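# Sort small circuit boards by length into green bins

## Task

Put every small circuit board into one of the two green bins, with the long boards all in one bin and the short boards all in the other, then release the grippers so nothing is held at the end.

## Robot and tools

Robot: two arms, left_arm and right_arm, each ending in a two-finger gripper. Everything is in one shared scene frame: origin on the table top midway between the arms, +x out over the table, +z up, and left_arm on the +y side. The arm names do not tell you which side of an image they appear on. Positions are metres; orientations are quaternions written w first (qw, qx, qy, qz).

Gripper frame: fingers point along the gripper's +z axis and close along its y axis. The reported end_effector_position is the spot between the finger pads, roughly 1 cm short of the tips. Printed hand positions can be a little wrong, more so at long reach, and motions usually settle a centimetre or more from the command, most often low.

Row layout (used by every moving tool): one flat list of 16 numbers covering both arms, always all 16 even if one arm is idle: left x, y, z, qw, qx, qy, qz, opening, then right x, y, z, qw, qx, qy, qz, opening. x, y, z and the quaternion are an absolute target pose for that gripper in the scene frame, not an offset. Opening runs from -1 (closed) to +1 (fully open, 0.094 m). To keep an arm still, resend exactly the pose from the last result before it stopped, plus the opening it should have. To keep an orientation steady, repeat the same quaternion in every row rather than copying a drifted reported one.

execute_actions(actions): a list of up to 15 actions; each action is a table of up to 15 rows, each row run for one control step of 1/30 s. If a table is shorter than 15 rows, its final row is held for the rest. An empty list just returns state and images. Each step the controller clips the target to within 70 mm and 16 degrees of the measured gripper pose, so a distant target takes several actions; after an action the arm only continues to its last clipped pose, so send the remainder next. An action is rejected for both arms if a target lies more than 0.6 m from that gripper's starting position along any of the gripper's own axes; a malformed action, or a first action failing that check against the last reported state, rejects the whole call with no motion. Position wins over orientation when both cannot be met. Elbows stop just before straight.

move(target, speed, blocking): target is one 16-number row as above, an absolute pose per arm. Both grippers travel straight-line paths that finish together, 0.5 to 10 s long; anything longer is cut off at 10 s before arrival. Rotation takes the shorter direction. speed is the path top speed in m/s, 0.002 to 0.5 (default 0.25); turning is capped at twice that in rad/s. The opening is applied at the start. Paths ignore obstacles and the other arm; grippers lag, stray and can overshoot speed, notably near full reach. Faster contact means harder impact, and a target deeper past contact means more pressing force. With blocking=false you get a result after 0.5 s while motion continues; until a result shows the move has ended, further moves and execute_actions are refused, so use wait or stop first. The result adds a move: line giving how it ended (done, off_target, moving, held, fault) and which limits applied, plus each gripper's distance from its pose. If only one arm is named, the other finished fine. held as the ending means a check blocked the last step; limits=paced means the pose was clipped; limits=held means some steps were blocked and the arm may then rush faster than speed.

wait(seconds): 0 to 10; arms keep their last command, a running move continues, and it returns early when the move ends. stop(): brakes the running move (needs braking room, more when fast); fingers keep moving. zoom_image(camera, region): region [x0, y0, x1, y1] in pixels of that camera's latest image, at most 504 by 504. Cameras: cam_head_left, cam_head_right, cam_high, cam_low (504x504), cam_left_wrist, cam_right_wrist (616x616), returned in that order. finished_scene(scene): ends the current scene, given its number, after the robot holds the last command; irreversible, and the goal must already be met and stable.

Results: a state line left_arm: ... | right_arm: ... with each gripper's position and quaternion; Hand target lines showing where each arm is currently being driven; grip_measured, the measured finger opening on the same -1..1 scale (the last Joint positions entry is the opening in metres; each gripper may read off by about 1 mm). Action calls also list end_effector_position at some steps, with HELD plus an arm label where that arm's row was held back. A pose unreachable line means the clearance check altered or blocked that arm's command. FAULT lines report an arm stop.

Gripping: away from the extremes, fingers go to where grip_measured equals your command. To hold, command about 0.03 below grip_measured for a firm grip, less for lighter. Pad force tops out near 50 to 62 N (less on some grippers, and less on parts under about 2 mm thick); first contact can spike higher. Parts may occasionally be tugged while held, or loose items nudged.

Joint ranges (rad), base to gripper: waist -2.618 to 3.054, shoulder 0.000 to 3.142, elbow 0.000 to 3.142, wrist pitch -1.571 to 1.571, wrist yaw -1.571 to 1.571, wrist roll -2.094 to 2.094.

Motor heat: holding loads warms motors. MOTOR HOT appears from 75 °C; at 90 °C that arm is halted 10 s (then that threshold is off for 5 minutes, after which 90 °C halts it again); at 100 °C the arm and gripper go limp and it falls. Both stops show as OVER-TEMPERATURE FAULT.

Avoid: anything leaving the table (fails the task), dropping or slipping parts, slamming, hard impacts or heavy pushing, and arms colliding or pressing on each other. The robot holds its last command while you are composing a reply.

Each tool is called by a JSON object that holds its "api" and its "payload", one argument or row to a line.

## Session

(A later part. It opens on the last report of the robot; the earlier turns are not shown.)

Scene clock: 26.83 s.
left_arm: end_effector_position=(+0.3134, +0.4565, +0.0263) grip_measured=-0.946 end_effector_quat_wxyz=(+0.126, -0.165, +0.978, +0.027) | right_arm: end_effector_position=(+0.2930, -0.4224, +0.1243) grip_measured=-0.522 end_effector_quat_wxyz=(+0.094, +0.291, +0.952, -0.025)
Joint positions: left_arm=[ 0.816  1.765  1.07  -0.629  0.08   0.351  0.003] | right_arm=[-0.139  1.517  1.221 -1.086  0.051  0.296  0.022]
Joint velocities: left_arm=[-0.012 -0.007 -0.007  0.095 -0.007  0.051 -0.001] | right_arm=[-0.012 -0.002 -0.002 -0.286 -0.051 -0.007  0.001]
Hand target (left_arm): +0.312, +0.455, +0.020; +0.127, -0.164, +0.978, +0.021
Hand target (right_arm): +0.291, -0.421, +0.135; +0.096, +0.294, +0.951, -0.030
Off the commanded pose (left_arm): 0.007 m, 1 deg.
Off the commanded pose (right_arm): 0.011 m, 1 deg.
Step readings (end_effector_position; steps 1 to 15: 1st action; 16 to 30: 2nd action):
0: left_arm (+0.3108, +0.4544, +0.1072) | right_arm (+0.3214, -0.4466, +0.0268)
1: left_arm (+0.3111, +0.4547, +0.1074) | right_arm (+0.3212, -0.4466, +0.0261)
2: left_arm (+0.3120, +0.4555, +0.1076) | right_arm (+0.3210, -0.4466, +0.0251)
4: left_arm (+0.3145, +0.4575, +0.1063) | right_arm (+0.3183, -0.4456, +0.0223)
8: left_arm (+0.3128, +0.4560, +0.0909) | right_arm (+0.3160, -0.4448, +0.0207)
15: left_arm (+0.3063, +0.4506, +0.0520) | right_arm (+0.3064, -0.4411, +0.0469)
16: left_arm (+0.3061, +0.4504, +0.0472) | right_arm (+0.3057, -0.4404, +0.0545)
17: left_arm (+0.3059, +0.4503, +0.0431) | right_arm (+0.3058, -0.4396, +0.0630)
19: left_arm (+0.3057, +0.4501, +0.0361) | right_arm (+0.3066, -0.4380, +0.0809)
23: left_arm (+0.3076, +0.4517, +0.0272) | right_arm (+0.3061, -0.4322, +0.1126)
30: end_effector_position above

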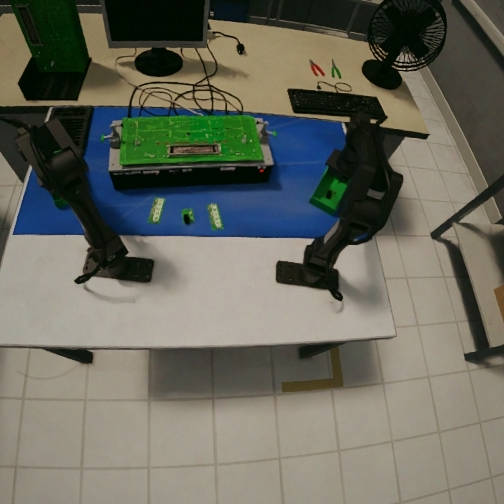

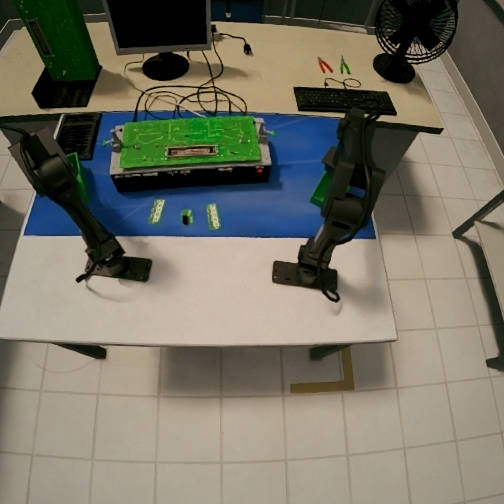

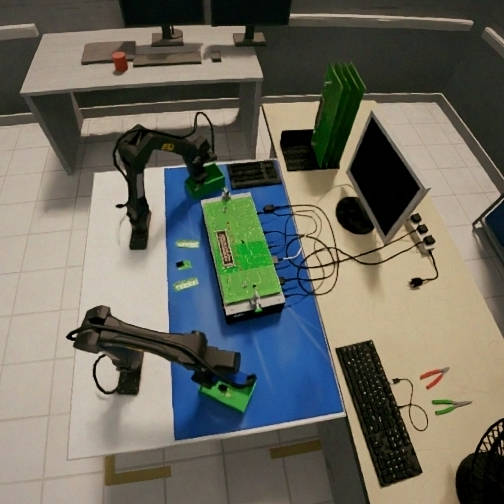

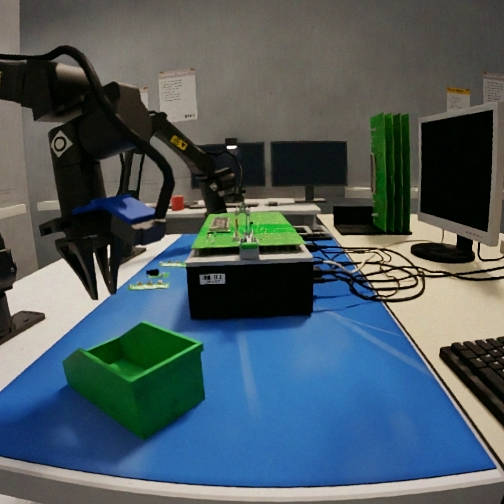

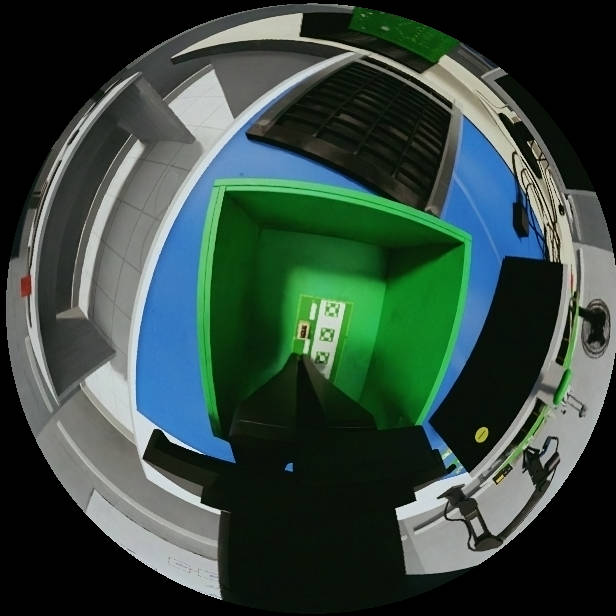

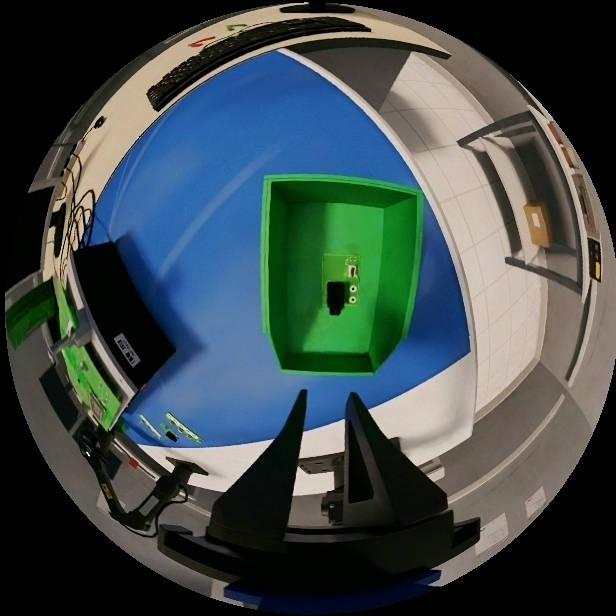

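{"api": "execute_actions", "payload": {
  "actions": [
    [[0.312,0.455,0.021,0.1278,-0.164,0.978,0.021,-0.91,0.290,-0.420,0.135,0.0954,0.294,0.9506,-0.0295,-0.5],[0.312,0.455,0.021,0.1278,-0.164,0.978,0.021,-0.84,0.289,-0.418,0.135,0.096,0.292,0.951,-0.029,-0.5],[0.312,0.455,0.021,0.1278,-0.164,0.978,0.021,-0.77,0.289,-0.416,0.135,0.096,0.290,0.952,-0.029,-0.5],[0.312,0.455,0.021,0.1278,-0.164,0.978,0.021,-0.7,0.288,-0.414,0.134,0.096,0.288,0.952,-0.029,-0.5],[0.312,0.455,0.024,0.1278,-0.164,0.978,0.021,-0.7,0.287,-0.410,0.134,0.096,0.284,0.954,-0.028,-0.5],[0.311,0.455,0.029,0.1278,-0.164,0.978,0.021,-0.7,0.286,-0.406,0.133,0.096,0.280,0.955,-0.028,-0.5],[0.311,0.455,0.035,0.1278,-0.164,0.978,0.021,-0.7,0.284,-0.401,0.133,0.096,0.275,0.956,-0.028,-0.5],[0.310,0.454,0.043,0.1278,-0.164,0.978,0.021,-0.7,0.282,-0.396,0.132,0.096,0.269,0.958,-0.027,-0.5],[0.309,0.454,0.052,0.1278,-0.164,0.978,0.021,-0.7,0.281,-0.390,0.131,0.096,0.263,0.960,-0.026,-0.5],[0.308,0.453,0.061,0.1278,-0.164,0.978,0.021,-0.7,0.279,-0.383,0.131,0.096,0.257,0.961,-0.026,-0.5],[0.307,0.453,0.070,0.1278,-0.164,0.978,0.021,-0.7,0.277,-0.376,0.130,0.096,0.250,0.963,-0.025,-0.5],[0.306,0.452,0.079,0.1278,-0.164,0.978,0.021,-0.7,0.274,-0.369,0.129,0.097,0.243,0.965,-0.024,-0.45],[0.305,0.452,0.088,0.1278,-0.164,0.978,0.021,-0.7,0.272,-0.361,0.128,0.097,0.235,0.967,-0.024,-0.45],[0.304,0.451,0.097,0.1278,-0.164,0.978,0.021,-0.7,0.269,-0.353,0.127,0.097,0.226,0.969,-0.023,-0.4],[0.303,0.450,0.105,0.1278,-0.164,0.978,0.021,-0.7,0.267,-0.345,0.126,0.097,0.218,0.971,-0.022,-0.4]],
    [[0.300,0.447,0.113,0.130,-0.154,0.979,0.019,-0.7,0.264,-0.336,0.125,0.097,0.209,0.973,-0.021,-0.35],[0.296,0.442,0.120,0.131,-0.144,0.981,0.018,-0.7,0.261,-0.327,0.124,0.098,0.200,0.975,-0.020,-0.35],[0.291,0.435,0.126,0.133,-0.133,0.982,0.016,-0.7,0.258,-0.318,0.123,0.098,0.191,0.977,-0.019,-0.35],[0.285,0.427,0.130,0.135,-0.123,0.983,0.015,-0.7,0.255,-0.309,0.122,0.098,0.181,0.978,-0.018,-0.35],[0.279,0.417,0.133,0.137,-0.113,0.984,0.013,-0.65,0.252,-0.299,0.120,0.098,0.171,0.980,-0.017,-0.35],[0.272,0.406,0.134,0.138,-0.103,0.985,0.012,-0.6,0.250,-0.290,0.119,0.098,0.162,0.982,-0.016,-0.35],[0.266,0.394,0.134,0.140,-0.092,0.986,0.010,-0.55,0.247,-0.280,0.118,0.099,0.152,0.983,-0.015,-0.35],[0.260,0.381,0.133,0.142,-0.082,0.986,0.009,-0.5,0.243,-0.270,0.117,0.099,0.142,0.985,-0.014,-0.35],[0.254,0.367,0.131,0.144,-0.072,0.987,0.007,-0.45,0.240,-0.260,0.116,0.099,0.132,0.986,-0.013,-0.35],[0.248,0.353,0.128,0.146,-0.062,0.987,0.005,-0.45,0.238,-0.251,0.115,0.099,0.123,0.987,-0.012,-0.35],[0.243,0.338,0.125,0.147,-0.051,0.988,0.004,-0.45,0.235,-0.241,0.113,0.099,0.113,0.989,-0.011,-0.35],[0.239,0.323,0.121,0.149,-0.041,0.988,0.002,-0.45,0.232,-0.232,0.112,0.099,0.103,0.990,-0.010,-0.35],[0.235,0.308,0.117,0.151,-0.031,0.988,0.001,-0.45,0.229,-0.223,0.111,0.099,0.094,0.991,-0.009,-0.35],[0.232,0.293,0.112,0.153,-0.021,0.988,-0.001,-0.45,0.226,-0.214,0.110,0.099,0.085,0.991,-0.009,-0.35],[0.229,0.278,0.107,0.154,-0.010,0.988,-0.002,-0.45,0.223,-0.205,0.109,0.100,0.076,0.992,-0.008,-0.35]],
    [[0.227,0.263,0.102,0.156,0.000,0.988,-0.004,-0.45,0.221,-0.197,0.108,0.100,0.068,0.993,-0.007,-0.35],[0.225,0.249,0.097,0.158,0.010,0.987,-0.005,-0.45,0.218,-0.189,0.107,0.100,0.059,0.993,-0.006,-0.35],[0.224,0.235,0.092,0.160,0.020,0.987,-0.007,-0.45,0.216,-0.181,0.106,0.100,0.051,0.994,-0.005,-0.35],[0.223,0.222,0.087,0.162,0.031,0.986,-0.008,-0.45,0.214,-0.174,0.105,0.100,0.044,0.994,-0.004,-0.35],[0.222,0.210,0.082,0.163,0.041,0.986,-0.010,-0.45,0.211,-0.167,0.104,0.100,0.037,0.994,-0.004,-0.35],[0.222,0.199,0.077,0.165,0.051,0.985,-0.012,-0.45,0.209,-0.160,0.104,0.100,0.031,0.994,-0.003,-0.35],[0.222,0.189,0.072,0.167,0.061,0.984,-0.013,-0.45,0.208,-0.154,0.103,0.100,0.025,0.995,-0.002,-0.35],[0.222,0.180,0.067,0.169,0.072,0.983,-0.015,-0.45,0.206,-0.149,0.102,0.100,0.019,0.995,-0.002,-0.35],[0.222,0.172,0.062,0.170,0.082,0.982,-0.016,-0.45,0.204,-0.144,0.102,0.100,0.014,0.995,-0.001,-0.35],[0.222,0.166,0.058,0.172,0.092,0.981,-0.018,-0.45,0.203,-0.140,0.101,0.100,0.010,0.995,-0.001,-0.35],[0.222,0.161,0.054,0.174,0.102,0.979,-0.019,-0.45,0.202,-0.136,0.101,0.100,0.006,0.995,-0.001,-0.35],[0.222,0.157,0.051,0.176,0.112,0.978,-0.021,-0.45,0.201,-0.134,0.100,0.100,0.004,0.995,0,-0.35],[0.222,0.154,0.048,0.1776,0.1227,0.9762,-0.0223,-0.45,0.201,-0.132,0.100,0.100,0.002,0.995,0,-0.35],[0.222,0.152,0.046,0.1776,0.1227,0.9762,-0.0223,-0.45,0.200,-0.130,0.100,0.0998,0,0.995,0,-0.35],[0.222,0.151,0.045,0.1776,0.1227,0.9762,-0.0223,-0.45,0.200,-0.130,0.100,0.0998,0,0.995,0,-0.35]]
  ]
}}

{"api": "wait", "payload": {
  "seconds": 0.3
}}

Scene clock: 31.87 s.
left_arm: end_effector_position=(+0.2082, +0.1511, +0.0541) grip_measured=-0.452 end_effector_quat_wxyz=(+0.156, +0.165, +0.972, -0.052) | right_arm: end_effector_position=(+0.1855, -0.1444, +0.0885) grip_measured=-0.352 end_effector_quat_wxyz=(+0.072, -0.012, +0.997, -0.017)
Joint positions: left_arm=[-0.321  0.964  0.539 -0.816  0.017 -0.107  0.026] | right_arm=[ 1.029  1.463  1.039 -1.079  0.132  0.846  0.03 ]
Joint velocities: left_arm=[-0.584  0.32  -0.198  0.535 -0.359 -0.623  0.   ] | right_arm=[0.125 0.081 0.134 0.051 0.081 0.154 0.001]
Hand target (left_arm): +0.221, +0.151, +0.048; +0.181, +0.125, +0.975, -0.036
Hand target (right_arm): +0.198, -0.131, +0.100; +0.101, -0.000, +0.995, -0.001
Off the commanded pose (left_arm): 0.017 m, 6 deg.
Off the commanded pose (right_arm): 0.023 m, 4 deg.
Step readings (end_effector_position; steps 1 to 15: 1st action; 16 to 30: 2nd action; 31 to 45: 3rd action):
0: left_arm (+0.3154, +0.4582, +0.0270) | right_arm (+0.2859, -0.4206, +0.1230)
1: left_arm (+0.3154, +0.4582, +0.0270) | right_arm (+0.2859, -0.4206, +0.1230)
2: left_arm (+0.3154, +0.4582, +0.0270) | right_arm (+0.2859, -0.4206, +0.1230)
4: left_arm (+0.3154, +0.4582, +0.0270) | right_arm (+0.2862, -0.4195, +0.1230)
8: left_arm (+0.3139, +0.4568, +0.0271) | right_arm (+0.2888, -0.4090, +0.1265)
15: left_arm (+0.3086, +0.4525, +0.0695) | right_arm (+0.2761, -0.3627, +0.1262)
16: left_arm (+0.3102, +0.4536, +0.0807) | right_arm (+0.2734, -0.3545, +0.1251)
17: left_arm (+0.3112, +0.4544, +0.0919) | right_arm (+0.2706, -0.3458, +0.1238)
19: left_arm (+0.3094, +0.4523, +0.1111) | right_arm (+0.2646, -0.3277, +0.1214)
23: left_arm (+0.2926, +0.4315, +0.1373) | right_arm (+0.2516, -0.2888, +0.1170)
30: left_arm (+0.2508, +0.3316, +0.1175) | right_arm (+0.2251, -0.2207, +0.1128)
31: left_arm (+0.2455, +0.3138, +0.1114) | right_arm (+0.2211, -0.2119, +0.1127)
32: left_arm (+0.2405, +0.2955, +0.1056) | right_arm (+0.2173, -0.2039, +0.1120)
34: left_arm (+0.2308, +0.2599, +0.0953) | right_arm (+0.2102, -0.1900, +0.1087)
38: left_arm (+0.2148, +0.1999, +0.0782) | right_arm (+0.1963, -0.1671, +0.0976)
45: end_effector_position above

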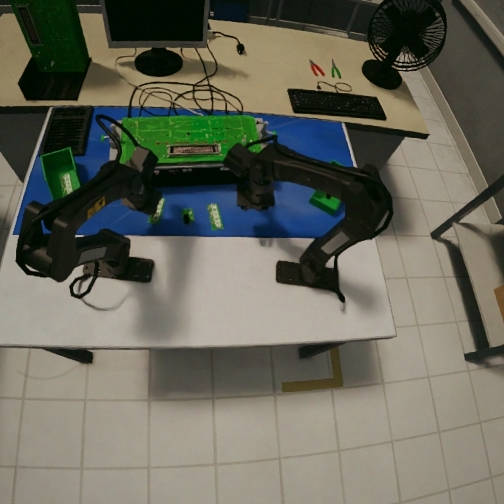

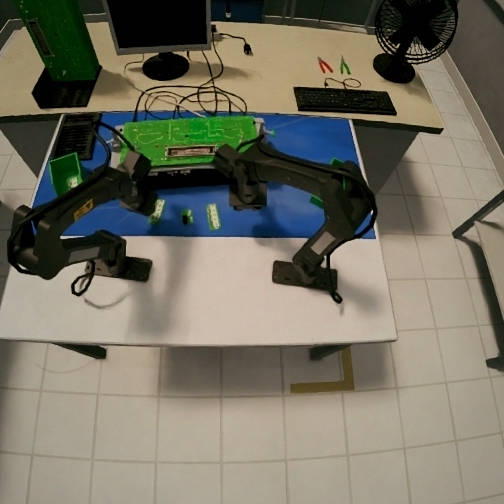

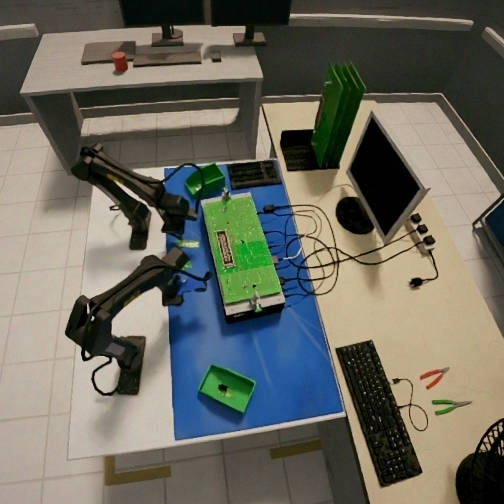

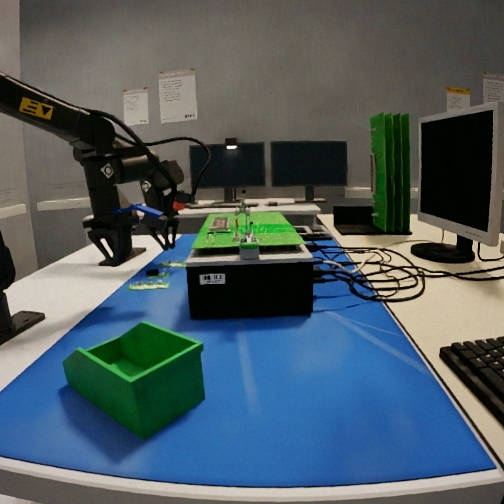

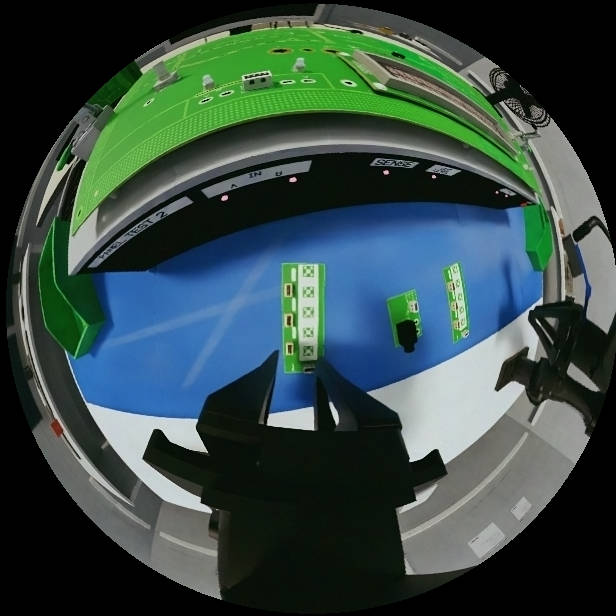

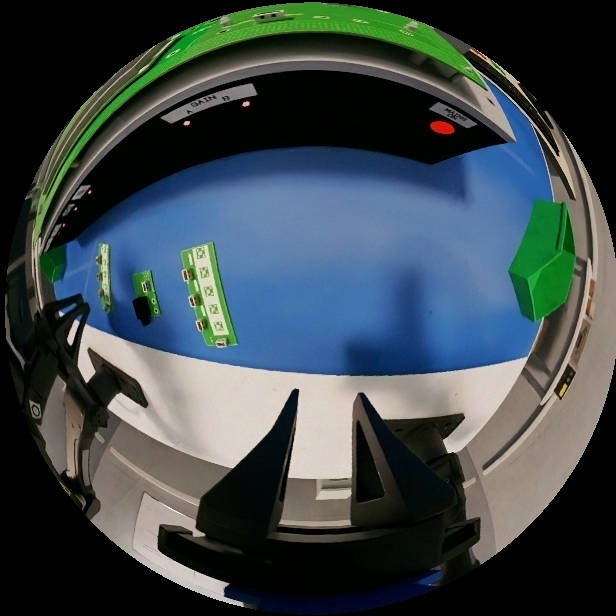

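Scene clock: 32.17 s.
left_arm: end_effector_position=(+0.2208, +0.1489, +0.0526) grip_measured=-0.452 end_effector_quat_wxyz=(+0.179, +0.133, +0.974, -0.044) | right_arm: end_effector_position=(+0.1880, -0.1414, +0.0905) grip_measured=-0.352 end_effector_quat_wxyz=(+0.079, -0.004, +0.997, -0.014)
Joint positions: left_arm=[-0.348  0.985  0.528 -0.744 -0.034 -0.191  0.026] | right_arm=[ 1.035  1.466  1.047 -1.073  0.14   0.868  0.03 ]
Joint velocities: left_arm=[-0.012  0.002 -0.012  0.095 -0.037 -0.11   0.001] | right_arm=[ 0.002 -0.007 -0.012  0.081 -0.037  0.051 -0.001]
Hand target (left_arm): +0.221, +0.151, +0.048; +0.180, +0.125, +0.975, -0.036
Hand target (right_arm): +0.198, -0.131, +0.100; +0.101, -0.000, +0.995, -0.001
Off the commanded pose (left_arm): 0.008 m, 3 deg.
Off the commanded pose (right_arm): 0.019 m, 3 deg.
wait: 0.30 s; no rest

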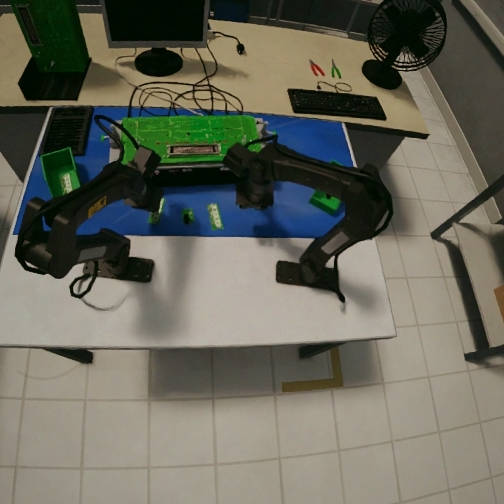

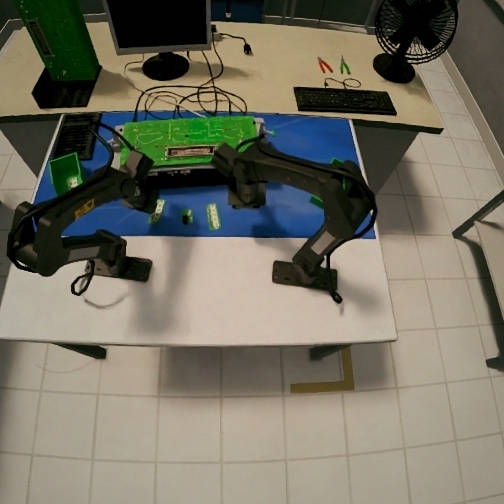

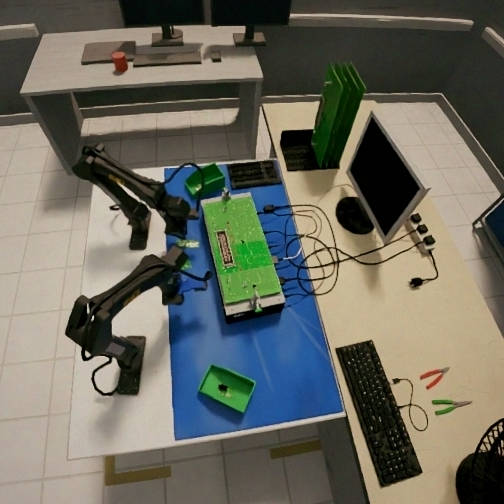

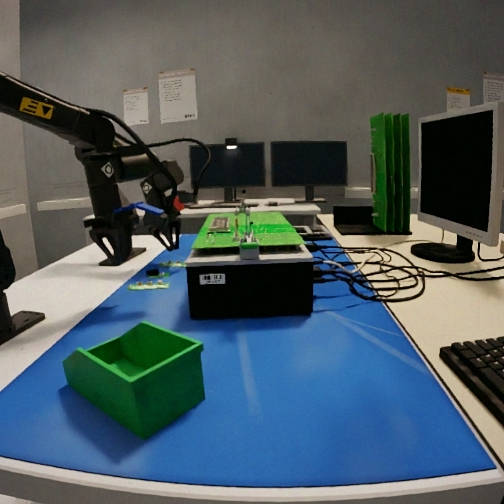

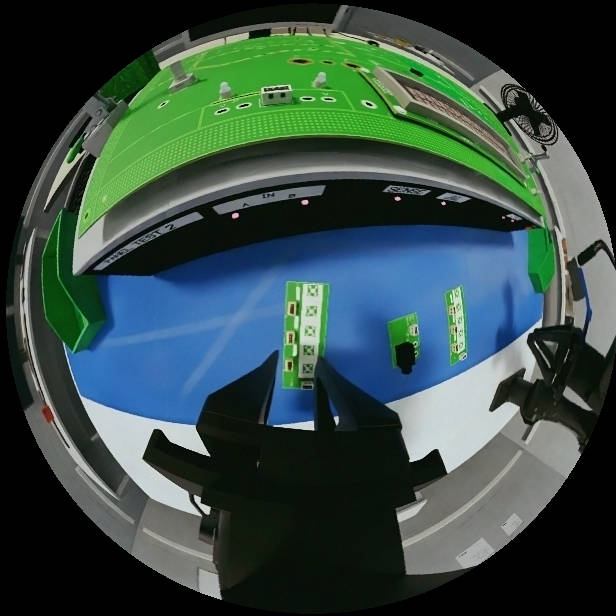

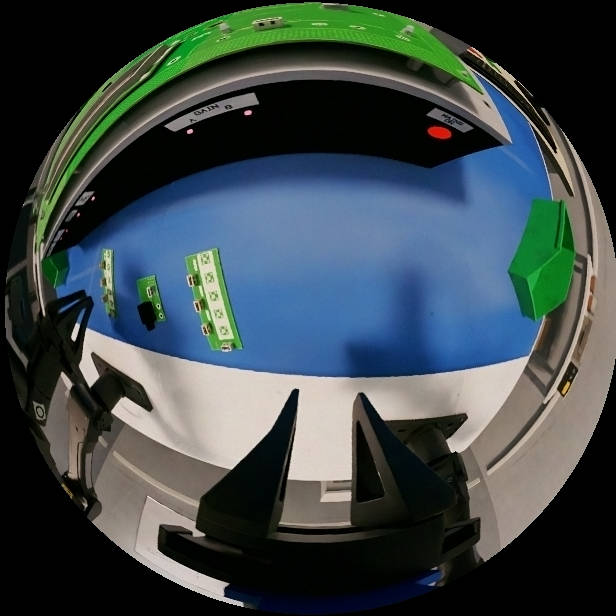

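{"api": "execute_actions", "payload": {
  "actions": []
}}

{"api": "zoom_image", "payload": {
  "camera": "cam_left_wrist",
  "region": [220,250,420,450]
}}

Scene clock: 32.33 s.
left_arm: end_effector_position=(+0.2228, +0.1490, +0.0534) grip_measured=-0.452 end_effector_quat_wxyz=(+0.184, +0.128, +0.974, -0.043) | right_arm: end_effector_position=(+0.1882, -0.1416, +0.0905) grip_measured=-0.352 end_effector_quat_wxyz=(+0.079, -0.002, +0.997, -0.015)
Joint positions: left_arm=[-0.348  0.985  0.528 -0.736 -0.039 -0.2    0.026] | right_arm=[ 1.035  1.466  1.047 -1.073  0.141  0.871  0.03 ]
Joint velocities: left_arm=[-0.007 -0.007 -0.007 -0.007 -0.037 -0.007  0.   ] | right_arm=[ 0.002 -0.007 -0.017 -0.051  0.022 -0.051 -0.001]
Hand target (left_arm): +0.221, +0.151, +0.048; +0.181, +0.125, +0.975, -0.036
Hand target (right_arm): +0.198, -0.131, +0.100; +0.101, +0.000, +0.995, -0.001
Off the commanded pose (left_arm): 0.009 m, 3 deg.
Off the commanded pose (right_arm): 0.019 m, 3 deg.

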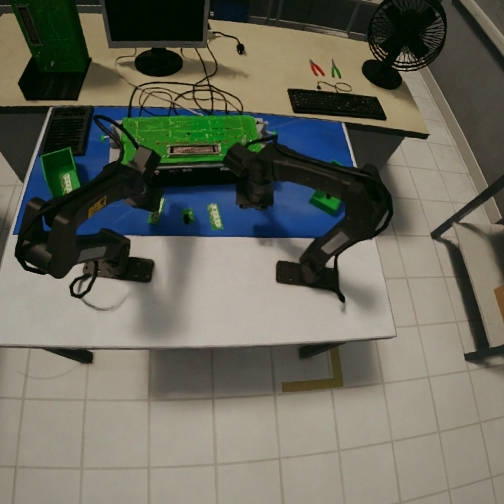

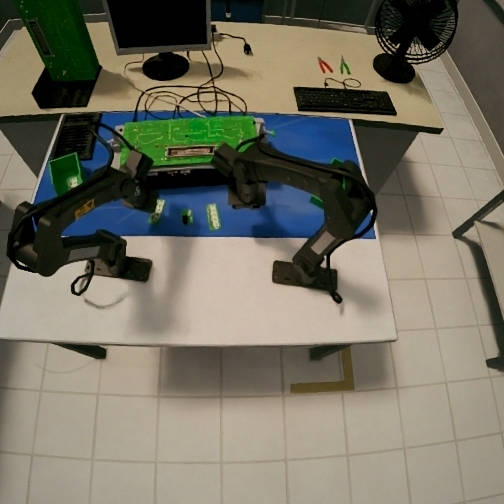

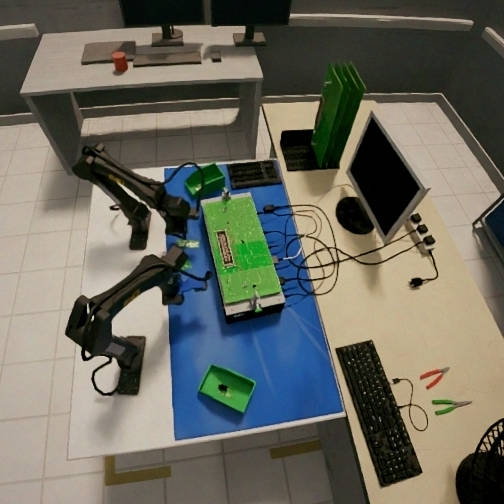

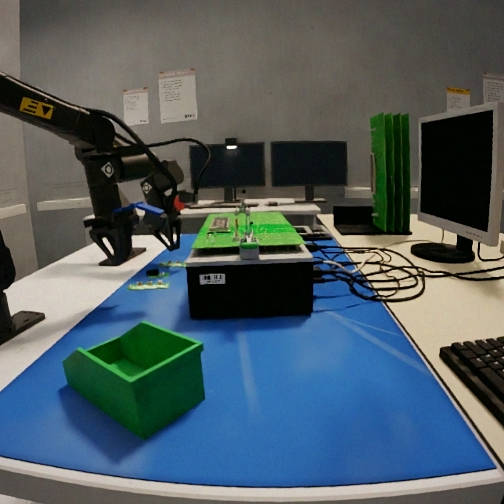

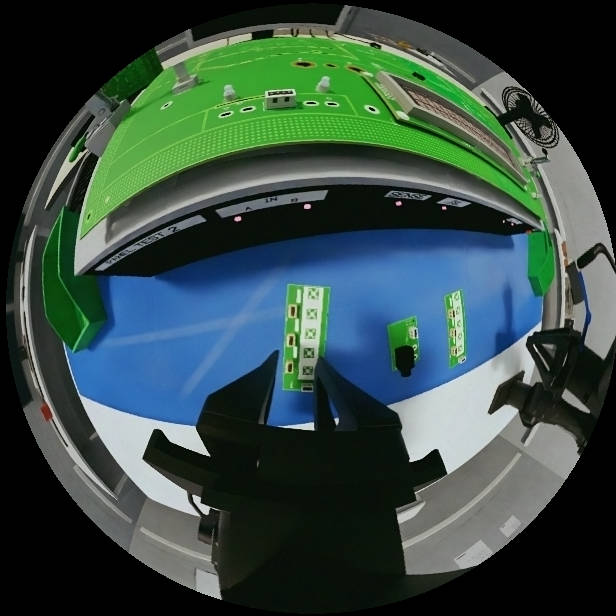

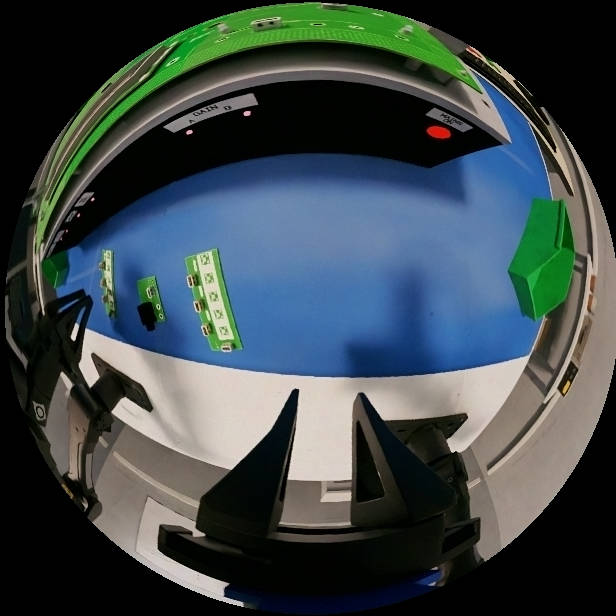

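Region (220, 250, 420, 450) of cam_left_wrist's 616x616 image, scaled by 2.520, with more detail than that image has.

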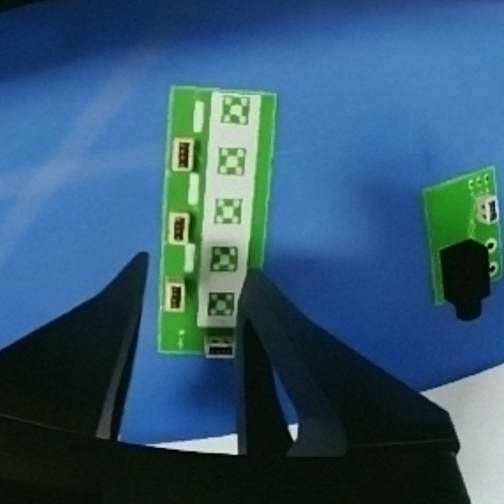

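{"api": "execute_actions", "payload": {
  "actions": [
    [[0.222,0.151,0.045,0.178,0.118,0.977,-0.021,-0.45,0.200,-0.130,0.100,0.0998,0,0.995,0,-0.35],[0.223,0.151,0.043,0.178,0.112,0.9775,-0.020,-0.45,0.200,-0.130,0.100,0.0998,0,0.995,0,-0.35],[0.224,0.151,0.040,0.178,0.106,0.978,-0.019,-0.45,0.200,-0.130,0.100,0.0998,0,0.995,0,-0.35],[0.225,0.151,0.037,0.178,0.100,0.979,-0.018,-0.45,0.200,-0.130,0.100,0.0998,0,0.995,0,-0.35],[0.226,0.151,0.034,0.178,0.094,0.9795,-0.017,-0.45,0.200,-0.130,0.100,0.0998,0,0.995,0,-0.35],[0.227,0.151,0.031,0.178,0.088,0.980,-0.016,-0.45,0.200,-0.130,0.100,0.0998,0,0.995,0,-0.35],[0.227,0.151,0.028,0.1784,0.0835,0.9803,-0.0152,-0.45,0.200,-0.130,0.100,0.0998,0,0.995,0,-0.35],[0.227,0.151,0.025,0.1784,0.0835,0.9803,-0.0152,-0.45,0.200,-0.130,0.100,0.0998,0,0.995,0,-0.35],[0.227,0.151,0.022,0.1784,0.0835,0.9803,-0.0152,-0.45,0.200,-0.130,0.100,0.0998,0,0.995,0,-0.35],[0.227,0.151,0.019,0.1784,0.0835,0.9803,-0.0152,-0.45,0.200,-0.130,0.100,0.0998,0,0.995,0,-0.35],[0.227,0.151,0.017,0.1784,0.0835,0.9803,-0.0152,-0.45,0.200,-0.130,0.100,0.0998,0,0.995,0,-0.35],[0.227,0.151,0.015,0.1784,0.0835,0.9803,-0.0152,-0.45,0.200,-0.130,0.100,0.0998,0,0.995,0,-0.35],[0.227,0.151,0.013,0.1784,0.0835,0.9803,-0.0152,-0.45,0.200,-0.130,0.100,0.0998,0,0.995,0,-0.35],[0.227,0.151,0.011,0.1784,0.0835,0.9803,-0.0152,-0.45,0.200,-0.130,0.100,0.0998,0,0.995,0,-0.35],[0.227,0.151,0.010,0.1784,0.0835,0.9803,-0.0152,-0.45,0.200,-0.130,0.100,0.0998,0,0.995,0,-0.35]]
  ]
}}

Scene clock: 34.57 s.
left_arm: end_effector_position=(+0.2224, +0.1518, +0.0174) grip_measured=-0.452 end_effector_quat_wxyz=(+0.167, +0.090, +0.982, -0.018) | right_arm: end_effector_position=(+0.1882, -0.1416, +0.0905) grip_measured=-0.352 end_effector_quat_wxyz=(+0.079, -0.002, +0.997, -0.015)
Joint positions: left_arm=[-0.389  1.1    0.445 -0.593 -0.101 -0.311  0.026] | right_arm=[ 1.035  1.466  1.047 -1.073  0.141  0.871  0.03 ]
Joint velocities: left_arm=[-0.002  0.164 -0.149  0.33  -0.007 -0.066  0.001] | right_arm=[ 0.007 -0.012  0.002  0.081  0.022 -0.022 -0.   ]
Hand target (left_arm): +0.226, +0.151, +0.011; +0.178, +0.084, +0.980, -0.016
Hand target (right_arm): +0.199, -0.130, +0.100; +0.100, -0.000, +0.995, -0.000
Off the commanded pose (left_arm): 0.009 m, 2 deg.
Off the commanded pose (right_arm): 0.019 m, 3 deg.
Step readings (end_effector_position):
0: left_arm (+0.2235, +0.1491, +0.0536) | right_arm (+0.1882, -0.1416, +0.0905)
1: left_arm (+0.2236, +0.1493, +0.0533) | right_arm (+0.1882, -0.1416, +0.0905)
2: left_arm (+0.2235, +0.1485, +0.0526) | right_arm (+0.1882, -0.1416, +0.0905)
4: left_arm (+0.2238, +0.1470, +0.0498) | right_arm (+0.1882, -0.1416, +0.0905)
8: left_arm (+0.2250, +0.1481, +0.0386) | right_arm (+0.1882, -0.1416, +0.0905)
15: end_effector_position above

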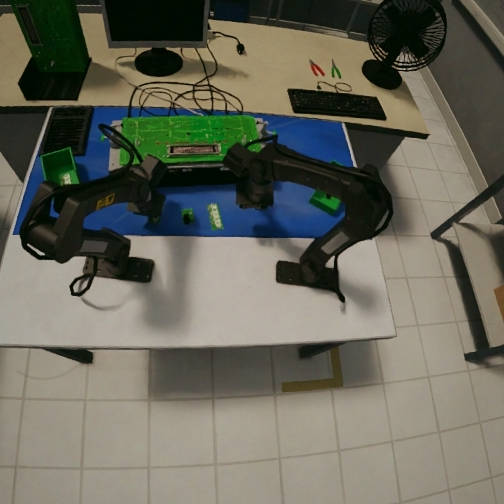

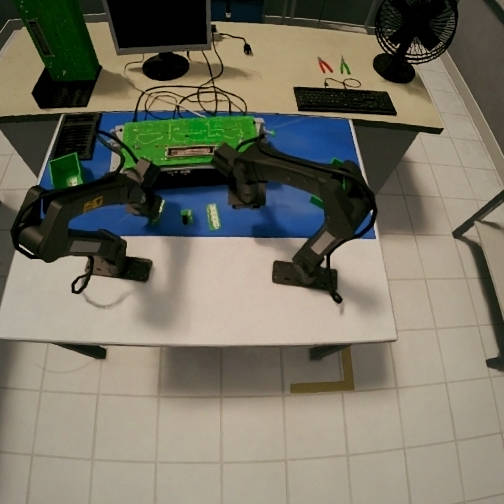

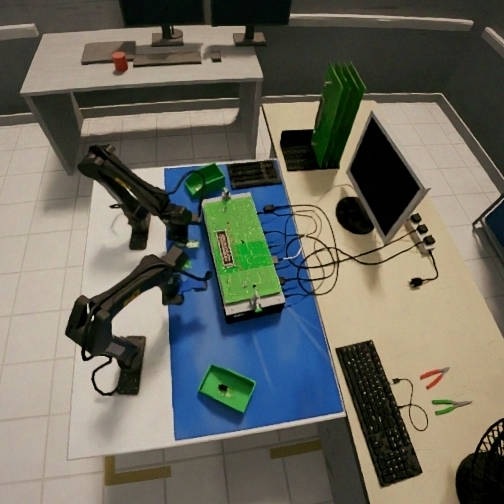

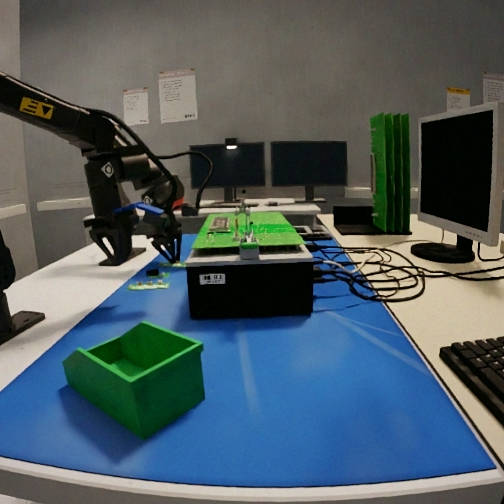

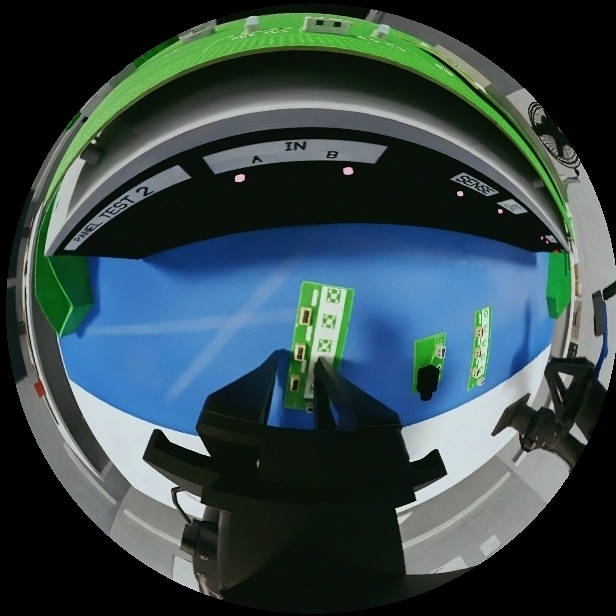

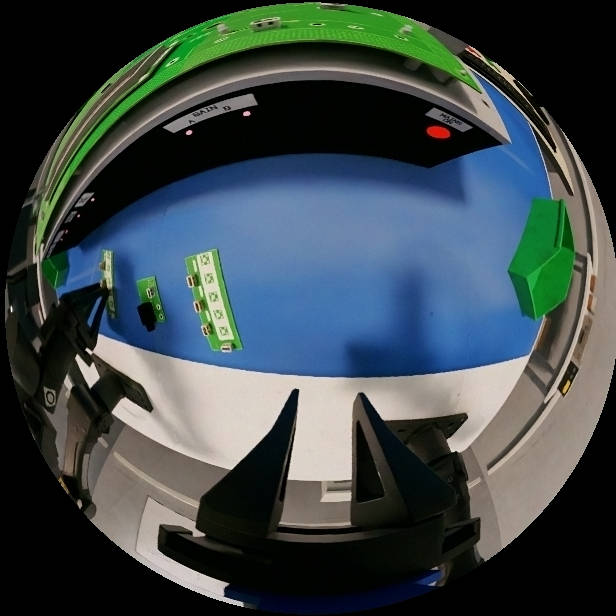

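{"api": "zoom_image", "payload": {
  "camera": "cam_left_wrist",
  "region": [220,260,400,440]
}}

Region (220, 260, 400, 440) of cam_left_wrist's 616x616 image, scaled by 2.800, with more detail than that image has.

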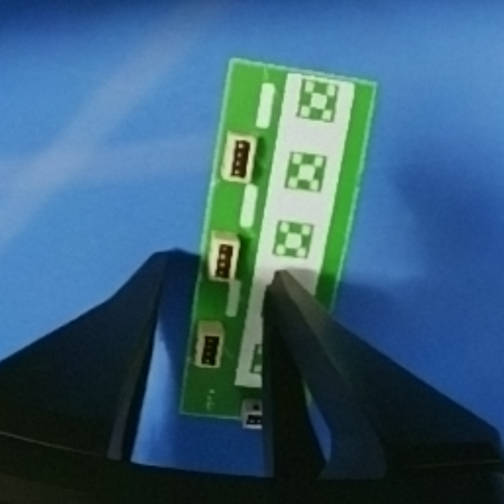

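{"api": "execute_actions", "payload": {
  "actions": []
}}

{"api": "zoom_image", "payload": {
  "camera": "cam_left_wrist",
  "region": [220,260,400,440]
}}

Scene clock: 35.00 s.
left_arm: end_effector_position=(+0.2316, +0.1473, +0.0199) grip_measured=-0.452 end_effector_quat_wxyz=(+0.187, +0.084, +0.978, -0.026) | right_arm: end_effector_position=(+0.1882, -0.1416, +0.0905) grip_measured=-0.352 end_effector_quat_wxyz=(+0.079, -0.002, +0.997, -0.015)
Joint positions: left_arm=[-0.389  1.104  0.442 -0.543 -0.105 -0.319  0.026] | right_arm=[ 1.035  1.466  1.047 -1.073  0.141  0.871  0.03 ]
Joint velocities: left_arm=[ 0.007 -0.012  0.002 -0.066 -0.037  0.037  0.   ] | right_arm=[-0.002  0.017 -0.017  0.081  0.007 -0.022  0.   ]
Hand target (left_arm): +0.226, +0.151, +0.011; +0.178, +0.084, +0.980, -0.016
Hand target (right_arm): +0.199, -0.130, +0.100; +0.100, -0.000, +0.995, -0.000
Off the commanded pose (left_arm): 0.012 m, 2 deg.
Off the commanded pose (right_arm): 0.019 m, 3 deg.

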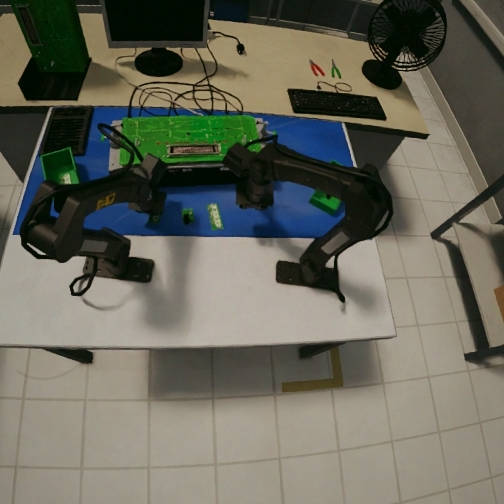

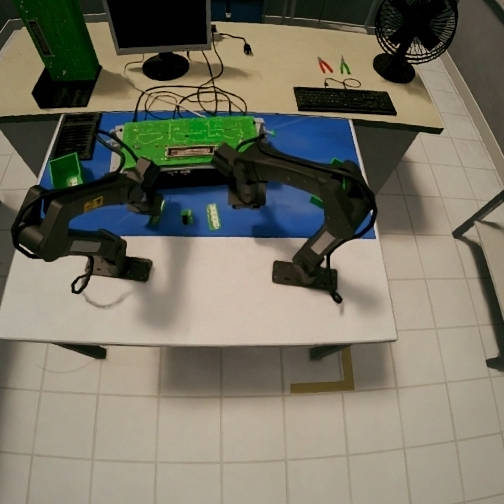

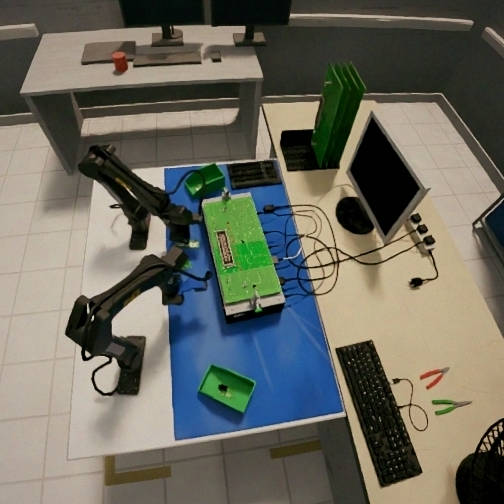

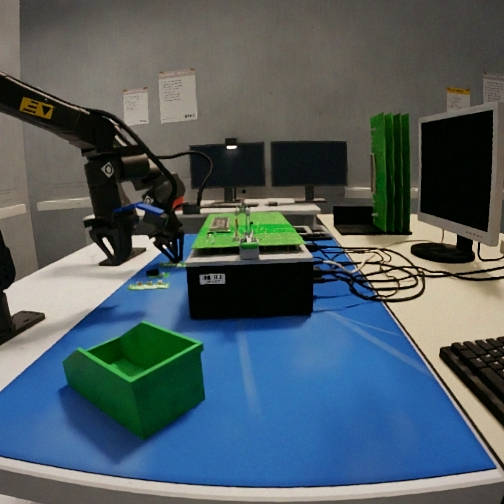

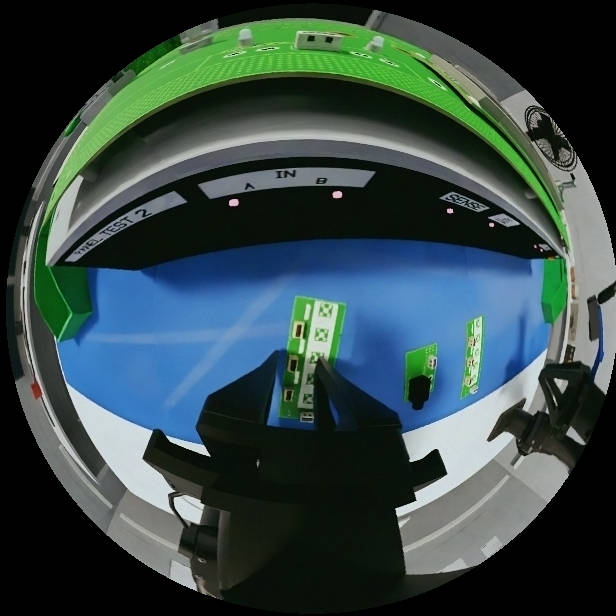

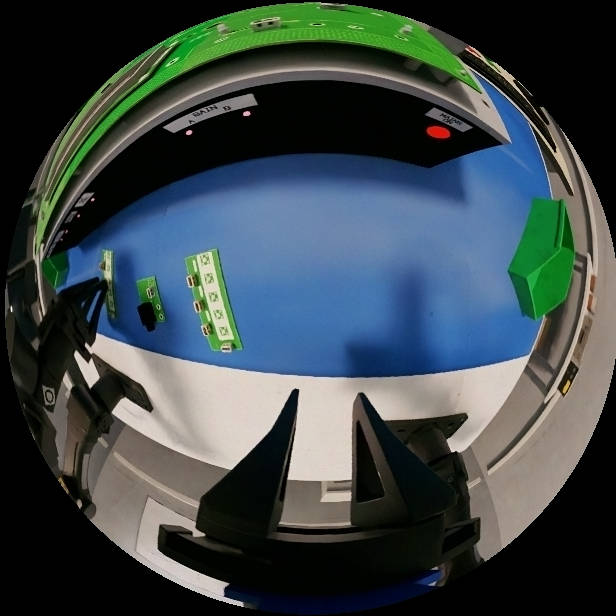

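Region (220, 260, 400, 440) of cam_left_wrist's 616x616 image, scaled by 2.800, with more detail than that image has.

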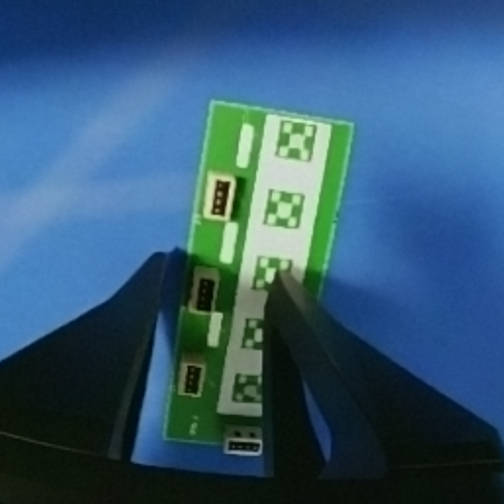

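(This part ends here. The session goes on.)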